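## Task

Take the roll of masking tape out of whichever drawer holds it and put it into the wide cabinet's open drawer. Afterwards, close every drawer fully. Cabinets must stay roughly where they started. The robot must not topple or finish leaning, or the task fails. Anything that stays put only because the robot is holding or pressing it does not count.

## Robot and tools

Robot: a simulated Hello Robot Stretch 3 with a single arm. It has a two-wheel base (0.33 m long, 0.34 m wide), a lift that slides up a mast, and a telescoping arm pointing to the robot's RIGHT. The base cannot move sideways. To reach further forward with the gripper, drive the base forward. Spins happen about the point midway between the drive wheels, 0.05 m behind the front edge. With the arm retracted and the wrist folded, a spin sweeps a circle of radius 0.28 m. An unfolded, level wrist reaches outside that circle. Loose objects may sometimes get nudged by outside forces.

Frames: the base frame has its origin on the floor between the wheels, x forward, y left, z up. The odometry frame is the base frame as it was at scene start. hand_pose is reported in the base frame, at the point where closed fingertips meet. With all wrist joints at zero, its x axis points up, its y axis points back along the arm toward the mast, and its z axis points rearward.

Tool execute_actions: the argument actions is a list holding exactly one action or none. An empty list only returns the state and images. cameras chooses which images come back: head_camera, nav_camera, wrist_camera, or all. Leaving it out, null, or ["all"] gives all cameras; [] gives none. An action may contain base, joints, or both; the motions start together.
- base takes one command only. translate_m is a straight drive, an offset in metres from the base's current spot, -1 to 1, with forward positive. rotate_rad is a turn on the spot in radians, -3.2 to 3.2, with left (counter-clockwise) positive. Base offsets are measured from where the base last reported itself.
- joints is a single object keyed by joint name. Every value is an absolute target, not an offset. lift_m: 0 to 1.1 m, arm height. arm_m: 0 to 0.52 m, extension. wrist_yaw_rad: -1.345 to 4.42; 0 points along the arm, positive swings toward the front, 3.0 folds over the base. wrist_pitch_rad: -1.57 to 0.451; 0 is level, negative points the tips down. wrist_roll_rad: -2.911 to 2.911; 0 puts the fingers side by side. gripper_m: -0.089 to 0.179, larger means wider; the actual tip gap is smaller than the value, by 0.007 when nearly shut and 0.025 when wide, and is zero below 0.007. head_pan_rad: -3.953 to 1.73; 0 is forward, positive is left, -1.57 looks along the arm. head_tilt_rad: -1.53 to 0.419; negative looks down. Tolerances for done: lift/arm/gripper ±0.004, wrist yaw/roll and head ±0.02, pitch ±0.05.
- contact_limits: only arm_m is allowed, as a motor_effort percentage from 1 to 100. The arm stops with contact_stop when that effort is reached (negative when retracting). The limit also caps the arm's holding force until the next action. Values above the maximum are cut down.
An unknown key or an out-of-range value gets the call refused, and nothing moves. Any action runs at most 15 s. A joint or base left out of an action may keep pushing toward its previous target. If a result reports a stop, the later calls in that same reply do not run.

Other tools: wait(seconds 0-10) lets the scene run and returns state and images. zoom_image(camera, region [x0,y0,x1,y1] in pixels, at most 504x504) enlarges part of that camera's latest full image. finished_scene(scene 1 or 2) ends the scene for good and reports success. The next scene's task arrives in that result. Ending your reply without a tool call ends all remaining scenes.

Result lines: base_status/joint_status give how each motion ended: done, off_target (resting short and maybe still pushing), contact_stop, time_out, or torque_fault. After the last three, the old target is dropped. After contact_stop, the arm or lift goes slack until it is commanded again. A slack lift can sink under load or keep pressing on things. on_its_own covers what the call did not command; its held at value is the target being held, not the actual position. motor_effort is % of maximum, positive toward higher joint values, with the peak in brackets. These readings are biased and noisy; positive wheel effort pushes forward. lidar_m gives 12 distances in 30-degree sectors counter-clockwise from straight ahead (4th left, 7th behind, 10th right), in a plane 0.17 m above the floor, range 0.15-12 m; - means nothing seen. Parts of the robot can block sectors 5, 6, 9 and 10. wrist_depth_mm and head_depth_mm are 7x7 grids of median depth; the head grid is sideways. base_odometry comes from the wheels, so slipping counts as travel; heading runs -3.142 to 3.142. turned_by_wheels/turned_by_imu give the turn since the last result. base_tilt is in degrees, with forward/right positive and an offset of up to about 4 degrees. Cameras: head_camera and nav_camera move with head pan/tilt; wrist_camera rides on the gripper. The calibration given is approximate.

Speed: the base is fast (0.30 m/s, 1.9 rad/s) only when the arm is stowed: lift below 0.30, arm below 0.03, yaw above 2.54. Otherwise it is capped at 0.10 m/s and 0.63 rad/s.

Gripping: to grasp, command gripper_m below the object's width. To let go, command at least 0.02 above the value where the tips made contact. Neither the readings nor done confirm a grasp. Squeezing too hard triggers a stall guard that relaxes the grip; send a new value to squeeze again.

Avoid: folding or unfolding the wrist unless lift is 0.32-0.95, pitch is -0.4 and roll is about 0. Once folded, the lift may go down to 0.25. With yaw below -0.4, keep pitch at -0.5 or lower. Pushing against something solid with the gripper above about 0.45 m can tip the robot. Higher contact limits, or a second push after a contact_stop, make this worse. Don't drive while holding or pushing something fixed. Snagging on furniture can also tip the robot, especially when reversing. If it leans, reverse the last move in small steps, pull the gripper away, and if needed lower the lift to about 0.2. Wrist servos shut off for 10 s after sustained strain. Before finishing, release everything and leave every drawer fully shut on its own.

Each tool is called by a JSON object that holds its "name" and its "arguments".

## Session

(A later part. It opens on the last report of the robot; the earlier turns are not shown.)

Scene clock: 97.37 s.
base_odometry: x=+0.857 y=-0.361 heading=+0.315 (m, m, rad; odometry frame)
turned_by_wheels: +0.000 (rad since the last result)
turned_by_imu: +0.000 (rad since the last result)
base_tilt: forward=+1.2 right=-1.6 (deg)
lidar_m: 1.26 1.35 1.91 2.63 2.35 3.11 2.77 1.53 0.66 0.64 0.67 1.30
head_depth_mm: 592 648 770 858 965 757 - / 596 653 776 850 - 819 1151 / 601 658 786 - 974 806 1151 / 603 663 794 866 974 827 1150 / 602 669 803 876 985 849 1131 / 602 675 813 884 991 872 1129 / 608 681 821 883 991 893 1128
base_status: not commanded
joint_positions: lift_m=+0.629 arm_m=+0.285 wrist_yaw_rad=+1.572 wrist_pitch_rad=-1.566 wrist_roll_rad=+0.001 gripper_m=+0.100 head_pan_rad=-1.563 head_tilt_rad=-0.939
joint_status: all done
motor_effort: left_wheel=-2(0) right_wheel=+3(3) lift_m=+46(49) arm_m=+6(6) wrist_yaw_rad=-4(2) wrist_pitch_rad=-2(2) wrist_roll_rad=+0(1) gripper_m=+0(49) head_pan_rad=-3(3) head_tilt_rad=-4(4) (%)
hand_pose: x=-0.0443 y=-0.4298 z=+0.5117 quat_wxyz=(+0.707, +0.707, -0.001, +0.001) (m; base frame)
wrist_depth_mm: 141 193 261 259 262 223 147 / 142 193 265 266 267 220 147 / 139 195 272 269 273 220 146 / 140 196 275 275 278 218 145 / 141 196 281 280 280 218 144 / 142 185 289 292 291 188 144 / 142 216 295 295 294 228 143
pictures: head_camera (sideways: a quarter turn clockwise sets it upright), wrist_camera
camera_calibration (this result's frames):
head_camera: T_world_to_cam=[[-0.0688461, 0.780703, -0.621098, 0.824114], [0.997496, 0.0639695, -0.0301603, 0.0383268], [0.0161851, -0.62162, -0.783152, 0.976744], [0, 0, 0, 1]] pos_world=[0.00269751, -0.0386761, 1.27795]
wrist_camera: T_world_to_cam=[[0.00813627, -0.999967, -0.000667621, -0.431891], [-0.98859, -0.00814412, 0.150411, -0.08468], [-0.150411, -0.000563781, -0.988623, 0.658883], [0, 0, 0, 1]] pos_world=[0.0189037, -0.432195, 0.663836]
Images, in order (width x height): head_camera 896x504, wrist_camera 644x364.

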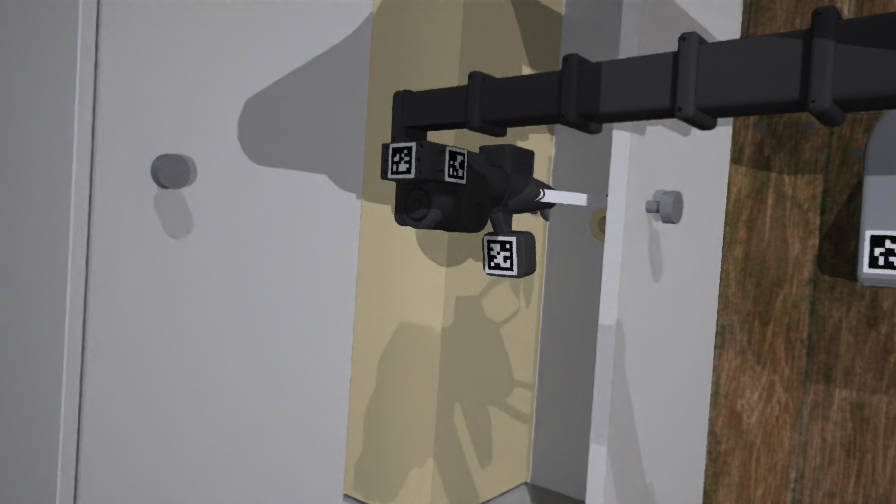

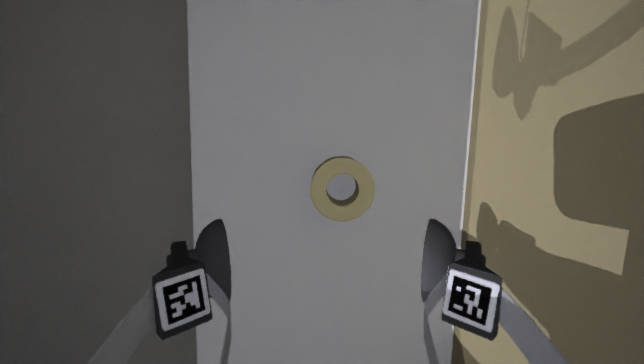

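{"name": "execute_actions", "arguments": {"actions": [{"joints": {"wrist_pitch_rad": 0.0, "gripper_m": 0.01, "lift_m": 0.64}}], "cameras": ["head_camera", "nav_camera"]}}

Scene clock: 99.10 s.
base_odometry: x=+0.857 y=-0.361 heading=+0.315 (m, m, rad; odometry frame)
turned_by_wheels: +0.000 (rad since the last result)
turned_by_imu: +0.000 (rad since the last result)
base_tilt: forward=+1.1 right=-1.6 (deg)
lidar_m: 1.25 1.35 1.91 2.63 2.35 3.12 2.78 1.52 0.66 0.64 0.67 1.30
head_depth_mm: 592 646 769 860 963 757 - / 595 652 780 849 962 819 1145 / 601 657 784 882 978 805 1149 / 603 661 794 875 974 826 1147 / 602 669 802 885 984 848 1133 / 603 676 810 874 995 868 1131 / 608 682 820 883 988 893 1125
base_status: not commanded
joint_positions: lift_m=+0.639 arm_m=+0.285 wrist_yaw_rad=+1.572 wrist_pitch_rad=-0.023 wrist_roll_rad=+0.001 gripper_m=+0.010 head_pan_rad=-1.563 head_tilt_rad=-0.939
joint_status: all done
motor_effort: left_wheel=+0(0) right_wheel=+3(2) lift_m=+46(48) arm_m=+6(6) wrist_yaw_rad=-4(4) wrist_pitch_rad=+13(13) wrist_roll_rad=-1(1) gripper_m=+0(79) head_pan_rad=-2(3) head_tilt_rad=-4(4) (%)
hand_pose: x=+0.2343 y=-0.4293 z=+0.7481 quat_wxyz=(+0.505, +0.506, -0.494, +0.494) (m; base frame)
wrist_depth_mm: - - - - - - 266 / - - - - - - 265 / - - - - - - 264 / - - - - - - 265 / - - - - - - 267 / - - 320 - - - 317 / - 220 327 327 328 287 287
pictures: head_camera (sideways: a quarter turn clockwise sets it upright), nav_camera (sideways: a quarter turn counterclockwise sets it upright)
camera_calibration (this result's frames):
head_camera: T_world_to_cam=[[-0.0688461, 0.780703, -0.621099, 0.824114], [0.997496, 0.0639695, -0.0301603, 0.0383268], [0.0161851, -0.62162, -0.783152, 0.976744], [0, 0, 0, 1]] pos_world=[0.00269751, -0.0386761, 1.27795]
nav_camera: T_world_to_cam=[[0.0354789, -0.791578, 0.610037, -0.749499], [-0.999227, -0.0177568, 0.0350726, 0.0191949], [-0.0169304, -0.61081, -0.791596, 0.986616], [0, 0, 0, 1]] pos_world=[0.0624753, 0.0096888, 1.23755]
Images, in order (width x height): head_camera 896x504, nav_camera 672x504.

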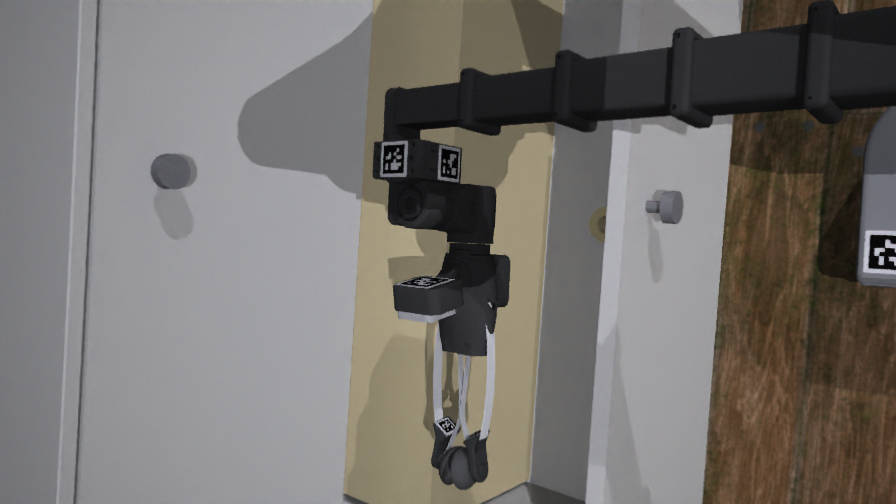

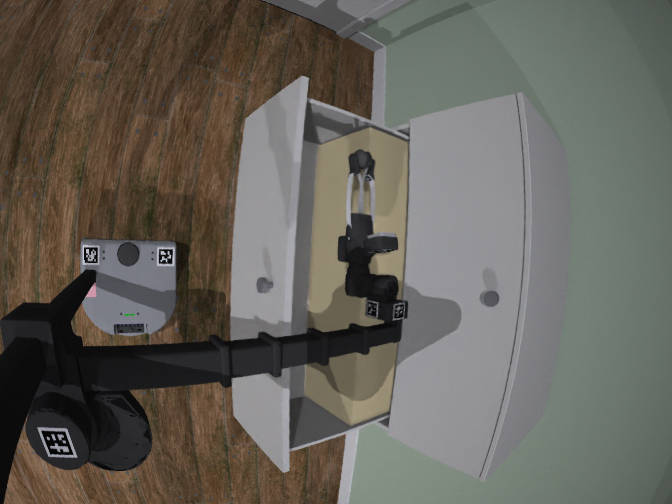

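{"name": "execute_actions", "arguments": {"actions": [{"joints": {"arm_m": 0.05, "wrist_yaw_rad": 1.65, "lift_m": 0.645}}], "cameras": ["head_camera"]}}

Scene clock: 102.63 s.
base_odometry: x=+0.857 y=-0.361 heading=+0.315 (m, m, rad; odometry frame)
turned_by_wheels: +0.000 (rad since the last result)
turned_by_imu: +0.000 (rad since the last result)
base_tilt: forward=+1.2 right=-1.6 (deg)
lidar_m: 1.25 1.35 1.91 2.63 2.35 3.11 2.77 1.53 0.66 0.64 0.67 1.30
head_depth_mm: 592 645 771 860 966 715 - / 597 650 778 869 978 - 1146 / 600 656 786 867 994 - 1152 / 603 663 794 869 974 733 1150 / 602 669 801 876 986 - 1130 / 602 676 813 884 994 811 1132 / 607 681 820 881 990 892 1130
base_status: not commanded
joint_positions: lift_m=+0.644 arm_m=+0.050 wrist_yaw_rad=+1.649 wrist_pitch_rad=-0.022 wrist_roll_rad=+0.001 gripper_m=+0.010 head_pan_rad=-1.563 head_tilt_rad=-0.939
joint_status: all done
motor_effort: left_wheel=-1(2) right_wheel=+2(2) lift_m=+46(50) arm_m=-6(6) wrist_yaw_rad=+0(2) wrist_pitch_rad=+12(13) wrist_roll_rad=-1(1) gripper_m=+0(0) head_pan_rad=-3(3) head_tilt_rad=-4(4) (%)
hand_pose: x=+0.2335 y=-0.1754 z=+0.7533 quat_wxyz=(+0.486, +0.525, -0.474, +0.514) (m; base frame)
wrist_depth_mm: - - - - - - - / - - - - - - - / - - - - - - - / - - - - - - - / - - - - - - - / - - - - - 326 - / - - - - - 241 308
pictures: head_camera (sideways: a quarter turn clockwise sets it upright)
camera_calibration (this result's frames):
head_camera: T_world_to_cam=[[-0.0688462, 0.780703, -0.621099, 0.824114], [0.997496, 0.0639696, -0.0301603, 0.0383268], [0.0161851, -0.62162, -0.783152, 0.976744], [0, 0, 0, 1]] pos_world=[0.00269752, -0.0386761, 1.27795]
Images, in order (width x height): head_camera 896x504.

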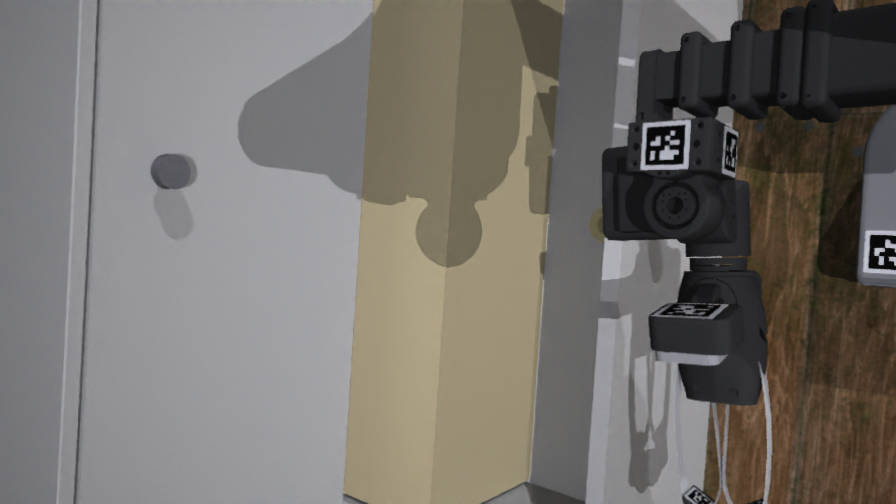

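{"name": "execute_actions", "arguments": {"actions": [{"joints": {"arm_m": 0.022, "lift_m": 0.34, "head_tilt_rad": -1.05}}], "cameras": ["head_camera"]}}

Scene clock: 106.47 s.
base_odometry: x=+0.857 y=-0.361 heading=+0.315 (m, m, rad; odometry frame)
turned_by_wheels: +0.000 (rad since the last result)
turned_by_imu: +0.000 (rad since the last result)
base_tilt: forward=+1.2 right=-1.6 (deg)
lidar_m: 1.25 1.35 1.91 2.63 2.35 3.11 2.78 1.52 0.66 0.64 0.67 1.30
head_depth_mm: 586 692 847 919 741 1217 1123 / 590 698 844 937 762 1209 1147 / 582 704 842 945 723 1246 - / 598 710 840 964 745 1263 - / 604 718 858 978 763 1241 1122 / 609 725 858 990 776 1226 1114 / 615 733 855 982 750 1244 1117
base_status: not commanded
joint_positions: lift_m=+0.341 arm_m=+0.022 wrist_yaw_rad=+1.649 wrist_pitch_rad=-0.021 wrist_roll_rad=+0.001 gripper_m=+0.010 head_pan_rad=-1.563 head_tilt_rad=-1.037
joint_status: all done
motor_effort: left_wheel=-1(1) right_wheel=+2(2) lift_m=+12(42) arm_m=-6(9) wrist_yaw_rad=+0(0) wrist_pitch_rad=+12(13) wrist_roll_rad=-1(1) gripper_m=+0(0) head_pan_rad=-3(3) head_tilt_rad=-5(12) (%)
hand_pose: x=+0.2335 y=-0.1474 z=+0.4499 quat_wxyz=(+0.485, +0.525, -0.474, +0.514) (m; base frame)
wrist_depth_mm: - - - - - - 192 / - - - - - 310 192 / - - - - - 310 193 / - - - - - 307 190 / - - - - - 298 190 / - - - - - 303 190 / 774 797 773 778 787 823 189
pictures: head_camera (sideways: a quarter turn clockwise sets it upright)
camera_calibration (this result's frames):
head_camera: T_world_to_cam=[[-0.0692837, 0.837829, -0.541518, 0.720438], [0.997475, 0.0666562, -0.0244908, 0.0309423], [0.0155764, -0.541848, -0.840332, 1.05109], [0, 0, 0, 1]] pos_world=[0.00267817, -0.0361369, 1.27415]
Images, in order (width x height): head_camera 896x504.

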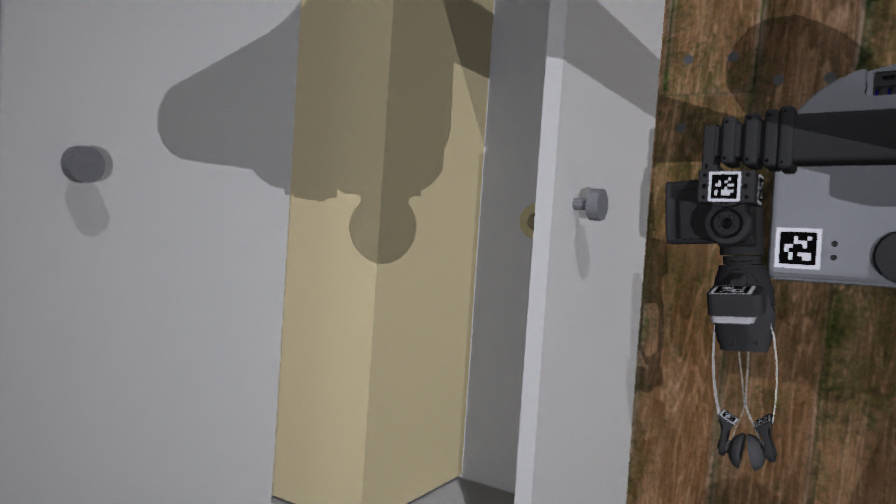

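{"name": "execute_actions", "arguments": {"actions": [{"joints": {"arm_m": 0.085}, "contact_limits": {"arm_m": 20}}], "cameras": []}}

{"name": "execute_actions", "arguments": {"actions": [{"joints": {"arm_m": 0.415}, "contact_limits": {"arm_m": 33}}], "cameras": ["head_camera"]}}

Scene clock: 108.70 s.
base_odometry: x=+0.857 y=-0.361 heading=+0.315 (m, m, rad; odometry frame)
turned_by_wheels: +0.000 (rad since the last result)
turned_by_imu: +0.000 (rad since the last result)
base_tilt: forward=+1.1 right=-1.5 (deg)
lidar_m: 1.25 1.35 1.91 2.63 2.34 3.10 2.77 1.53 0.66 0.64 0.67 1.30
head_depth_mm: 586 691 844 942 732 1211 1120 / 590 699 842 958 748 1236 1150 / 581 704 842 973 714 1203 - / 598 712 843 987 733 1195 - / 604 718 858 1003 752 1209 1116 / 609 725 864 1007 770 1213 1118 / 614 732 874 989 788 1226 1118
base_status: not commanded
joint_positions: lift_m=+0.341 arm_m=+0.085 wrist_yaw_rad=+1.648 wrist_pitch_rad=-0.021 wrist_roll_rad=+0.001 gripper_m=+0.010 head_pan_rad=-1.563 head_tilt_rad=-1.038
joint_status: all done
motor_effort: left_wheel=-1(4) right_wheel=+1(2) lift_m=+14(14) arm_m=+6(24) wrist_yaw_rad=+1(11) wrist_pitch_rad=+12(12) wrist_roll_rad=-1(1) gripper_m=+0(0) head_pan_rad=-3(3) head_tilt_rad=-4(5) (%)
contact_limits: arm_m 20 (drawing in: default 30, maximum 50; extending or still: default 42, maximum 68)
hand_pose: x=+0.2336 y=-0.2099 z=+0.4499 quat_wxyz=(+0.486, +0.524, -0.475, +0.513) (m; base frame)
wrist_depth_mm: - - - - - 202 125 / - - - - - 202 125 / - - - - - 199 125 / - - - - - 199 125 / - - - - - 198 124 / - - - - - 196 123 / 797 807 801 801 819 193 122
pictures: none
No camera images: the call's "cameras" was empty. Leave "cameras" out to get every camera's image.

Scene clock: 112.33 s.
base_odometry: x=+0.857 y=-0.361 heading=+0.315 (m, m, rad; odometry frame)
turned_by_wheels: +0.000 (rad since the last result)
turned_by_imu: +0.000 (rad since the last result)
base_tilt: forward=+1.2 right=-1.5 (deg)
lidar_m: 1.25 1.35 1.92 2.63 2.35 3.10 2.77 1.52 0.66 0.64 0.67 1.30
head_depth_mm: 585 692 837 1084 1341 1231 1121 / 590 699 842 1108 1344 1227 1151 / 583 703 854 1180 1368 1230 - / 599 712 866 1166 1361 1228 - / 605 718 876 1170 1359 1226 1119 / 610 726 887 1140 1358 1224 1120 / 615 732 897 1447 1358 1233 1112
base_status: not commanded
joint_positions: lift_m=+0.341 arm_m=+0.415 wrist_yaw_rad=+1.645 wrist_pitch_rad=-0.021 wrist_roll_rad=+0.001 gripper_m=+0.010 head_pan_rad=-1.563 head_tilt_rad=-1.038
joint_status: all done
motor_effort: left_wheel=-4(4) right_wheel=+5(9) lift_m=+14(14) arm_m=+7(18) wrist_yaw_rad=+5(17) wrist_pitch_rad=+12(12) wrist_roll_rad=-1(0) gripper_m=+0(0) head_pan_rad=-3(3) head_tilt_rad=-4(4) (%)
contact_limits: arm_m 33 (drawing in: default 30, maximum 50; extending or still: default 42, maximum 68)
hand_pose: x=+0.2336 y=-0.5405 z=+0.4499 quat_wxyz=(+0.487, +0.524, -0.476, +0.513) (m; base frame)
wrist_depth_mm: - - - - - 193 121 / - - - - - 193 120 / - - - - - 192 120 / - - - - - 190 120 / - - - - - 189 119 / - - - - - 187 118 / 783 791 800 802 757 186 118
pictures: head_camera (sideways: a quarter turn clockwise sets it upright)
camera_calibration (this result's frames):
head_camera: T_world_to_cam=[[-0.0692503, 0.838324, -0.540756, 0.719444], [0.997478, 0.0666344, -0.0244371, 0.0308724], [0.0155467, -0.541084, -0.840825, 1.05173], [0, 0, 0, 1]] pos_world=[0.00267638, -0.0361115, 1.27412]
Images, in order (width x height): head_camera 896x504.

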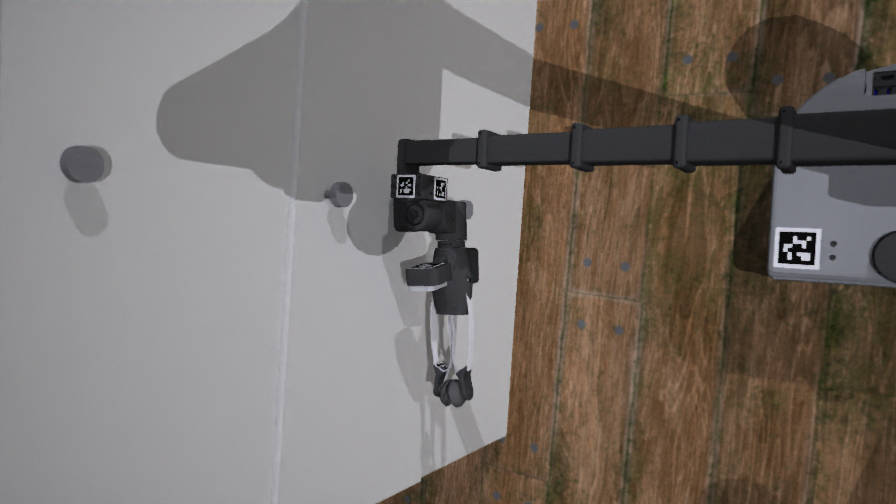

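{"name": "zoom_image", "arguments": {"camera": "head_camera", "region": [240, 330, 400, 504]}}

{"name": "zoom_image", "arguments": {"camera": "head_camera", "region": [300, 150, 480, 260]}}

Region (240, 330, 400, 504) of head_camera's 896x504 image, scaled by 2.897, with more detail than that image has; it fills the left 463 columns of this view, and the rest is white.

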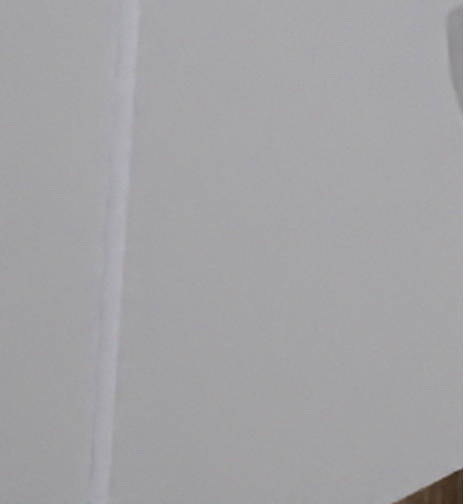

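Region (300, 150, 480, 260) of head_camera's 896x504 image, scaled by 2.800, with more detail than that image has.

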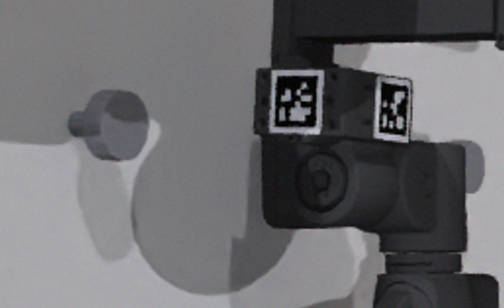

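{"name": "execute_actions", "arguments": {"actions": [{"joints": {"arm_m": 0.436}, "contact_limits": {"arm_m": 30}}], "cameras": ["head_camera", "nav_camera"]}}

Scene clock: 113.57 s.
base_odometry: x=+0.857 y=-0.361 heading=+0.315 (m, m, rad; odometry frame)
turned_by_wheels: +0.000 (rad since the last result)
turned_by_imu: +0.000 (rad since the last result)
base_tilt: forward=+1.1 right=-1.6 (deg)
lidar_m: 1.25 1.35 1.91 2.63 2.35 3.09 2.77 1.52 0.66 0.64 0.67 1.29
head_depth_mm: 586 692 849 1104 1350 1231 1120 / 590 698 859 1114 1346 1232 1149 / 580 705 867 1189 1358 1229 - / 600 712 880 1252 1357 1228 - / 604 718 888 1213 1362 1223 1118 / 609 726 901 1190 1362 1224 1114 / 615 735 915 1452 1362 1223 1117
base_status: not commanded
joint_positions: lift_m=+0.341 arm_m=+0.424 wrist_yaw_rad=+1.640 wrist_pitch_rad=-0.021 wrist_roll_rad=+0.001 gripper_m=+0.010 head_pan_rad=-1.563 head_tilt_rad=-1.038
joint_status: arm_m contact_stop (moved +0.009 of +0.021)
on_its_own: arm_m is slack since a contact_stop, until your next command for it (your +0.436 is given up)
motor_effort: left_wheel=+1(4) right_wheel=+1(11) lift_m=+14(15) arm_m=+0(39) wrist_yaw_rad=+12(39) wrist_pitch_rad=+12(12) wrist_roll_rad=+0(0) gripper_m=+0(0) head_pan_rad=-3(3) head_tilt_rad=-4(4) (%)
contact_limits: arm_m 30 (drawing in: default 30, maximum 50; extending or still: default 42, maximum 68)
hand_pose: x=+0.2337 y=-0.5509 z=+0.4499 quat_wxyz=(+0.488, +0.522, -0.477, +0.512) (m; base frame)
wrist_depth_mm: - - - - - 189 119 / - - - - - 188 119 / - - - - - 188 118 / - - - - - 188 117 / - - - - - 185 117 / - - - - 318 185 117 / 794 799 805 792 769 183 117
pictures: head_camera (sideways: a quarter turn clockwise sets it upright), nav_camera (sideways: a quarter turn counterclockwise sets it upright)
camera_calibration (this result's frames):
head_camera: T_world_to_cam=[[-0.0691943, 0.838658, -0.540246, 0.718779], [0.997483, 0.0665795, -0.0244012, 0.0308256], [0.015505, -0.540574, -0.841154, 1.05215], [0, 0, 0, 1]] pos_world=[0.00267373, -0.0360944, 1.27409]
nav_camera: T_world_to_cam=[[0.0358172, -0.848375, 0.528182, -0.64286], [-0.999203, -0.0210853, 0.0338906, 0.020738], [-0.0176151, -0.528975, -0.848455, 1.06054], [0, 0, 0, 1]] pos_world=[0.0624285, 0.0160476, 1.23866]
Images, in order (width x height): head_camera 896x504, nav_camera 672x504.

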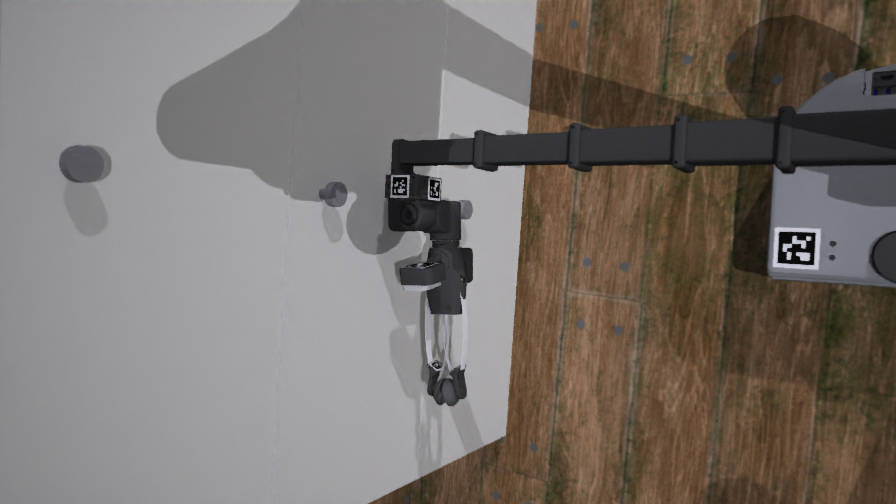

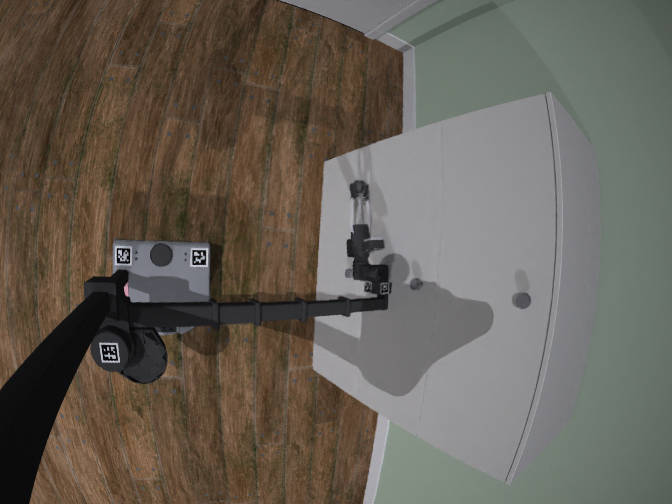

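{"name": "zoom_image", "arguments": {"camera": "head_camera", "region": [240, 330, 400, 504]}}

{"name": "zoom_image", "arguments": {"camera": "head_camera", "region": [400, 380, 530, 504]}}

Region (240, 330, 400, 504) of head_camera's 896x504 image, scaled by 2.897, with more detail than that image has; it fills the left 463 columns of this view, and the rest is white.

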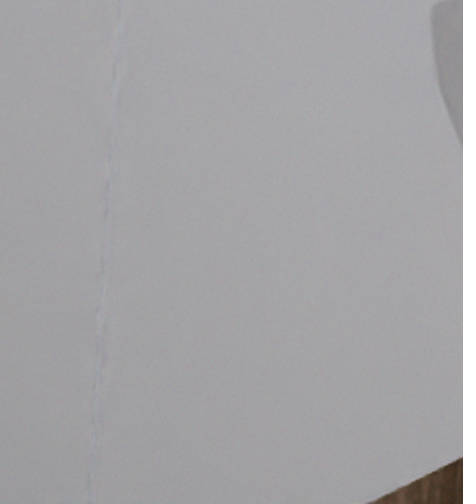

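Region (400, 380, 530, 504) of head_camera's 896x504 image, scaled by 3.877, with more detail than that image has; it fills the top 481 rows of this view, and the rest is white.

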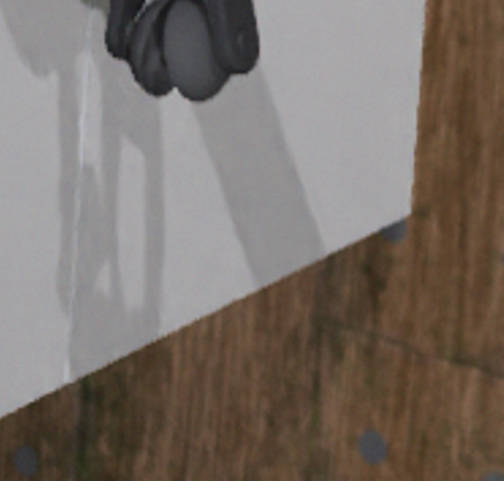

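{"name": "execute_actions", "arguments": {"actions": [{"joints": {"arm_m": 0.36, "head_pan_rad": -3.4, "head_tilt_rad": -0.3}}], "cameras": ["head_camera", "nav_camera"]}}

Scene clock: 116.90 s.
base_odometry: x=+0.857 y=-0.361 heading=+0.315 (m, m, rad; odometry frame)
turned_by_wheels: +0.000 (rad since the last result)
turned_by_imu: +0.000 (rad since the last result)
base_tilt: forward=+1.2 right=-1.6 (deg)
lidar_m: 1.26 1.35 1.91 2.63 2.35 3.10 2.77 1.52 0.66 0.64 0.67 1.30
head_depth_mm: 3396 3592 3797 - 3007 2117 1629 / 3315 3489 3734 3860 2967 2079 1628 / 3262 3453 3625 3813 2956 2084 1611 / 3240 3380 3554 3803 2919 2073 1605 / 3147 3300 3503 3654 2892 2050 1594 / 3105 3251 3398 2888 2853 2045 1585 / 3018 3203 3322 3467 2852 2023 1580
base_status: not commanded
joint_positions: lift_m=+0.341 arm_m=+0.360 wrist_yaw_rad=+1.649 wrist_pitch_rad=-0.021 wrist_roll_rad=+0.001 gripper_m=+0.010 head_pan_rad=-3.393 head_tilt_rad=-0.310
joint_status: all done
motor_effort: left_wheel=+0(1) right_wheel=+2(2) lift_m=+15(15) arm_m=-6(8) wrist_yaw_rad=+1(10) wrist_pitch_rad=+12(12) wrist_roll_rad=-1(1) gripper_m=+0(0) head_pan_rad=-3(43) head_tilt_rad=+3(27) (%)
hand_pose: x=+0.2335 y=-0.4856 z=+0.4499 quat_wxyz=(+0.486, +0.524, -0.475, +0.514) (m; base frame)
wrist_depth_mm: - - - - - - 206 / - - - - - - 206 / - - - - - - 204 / - - - - - - 204 / - - - - - 320 203 / - - - - - 320 202 / 784 808 794 788 780 319 201
pictures: head_camera (sideways: a quarter turn clockwise sets it upright), nav_camera (sideways: a quarter turn counterclockwise sets it upright)
camera_calibration (this result's frames):
head_camera: T_world_to_cam=[[0.273951, -0.00537842, -0.961729, 1.26615], [-0.221069, -0.97356, -0.0575276, 0.0814263], [-0.935991, 0.228368, -0.267897, 0.312192], [0, 0, 0, 1]] pos_world=[-0.0366549, 0.0147885, 1.30602]
nav_camera: T_world_to_cam=[[-0.280258, 0.0415297, 0.959026, -1.20258], [0.260426, 0.964884, 0.0343214, 0.0124597], [-0.923923, 0.259374, -0.281232, 0.328164], [0, 0, 0, 1]] pos_world=[-0.0370795, -0.0471965, 1.24517]
Images, in order (width x height): head_camera 896x504, nav_camera 672x504.

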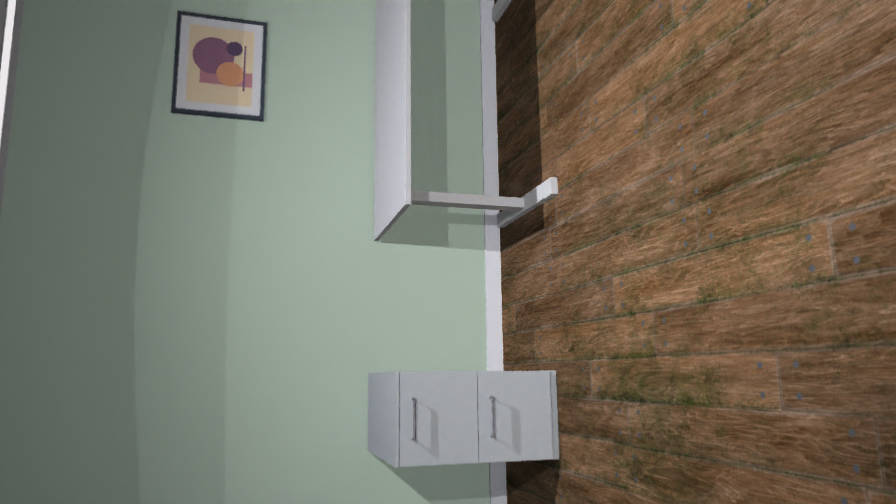

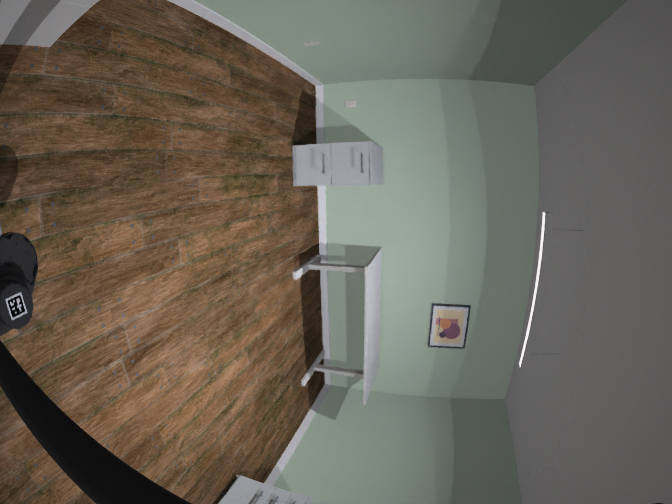

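{"name": "zoom_image", "arguments": {"camera": "head_camera", "region": [355, 355, 575, 485]}}

{"name": "zoom_image", "arguments": {"camera": "nav_camera", "region": [190, 440, 330, 504]}}

{"name": "zoom_image", "arguments": {"camera": "nav_camera", "region": [0, 0, 140, 100]}}

Region (355, 355, 575, 485) of head_camera's 896x504 image, scaled by 2.291, with more detail than that image has; it fills the top 298 rows of this view, and the rest is white.

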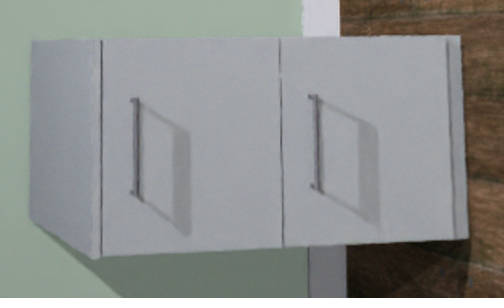

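Region (190, 440, 330, 504) of nav_camera's 672x504 image, scaled by 3.600, with more detail than that image has; it fills the top 230 rows of this view, and the rest is white.

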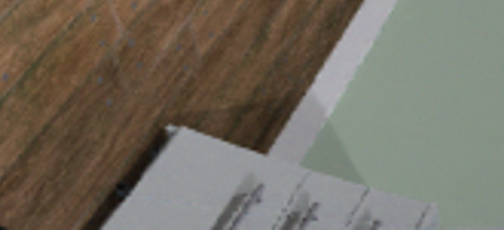

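Region (0, 0, 140, 100) of nav_camera's 672x504 image, scaled by 3.600, with more detail than that image has; it fills the top 360 rows of this view, and the rest is white.

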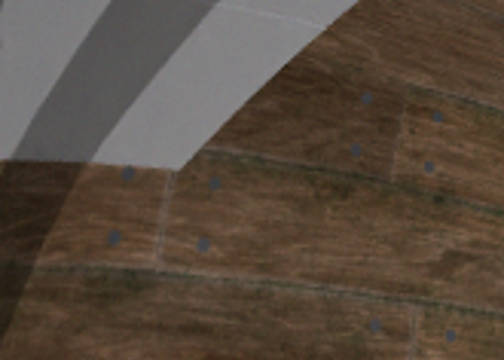

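{"name": "finished_scene", "arguments": {"scene": 2}}

The scene is finished: the task was done.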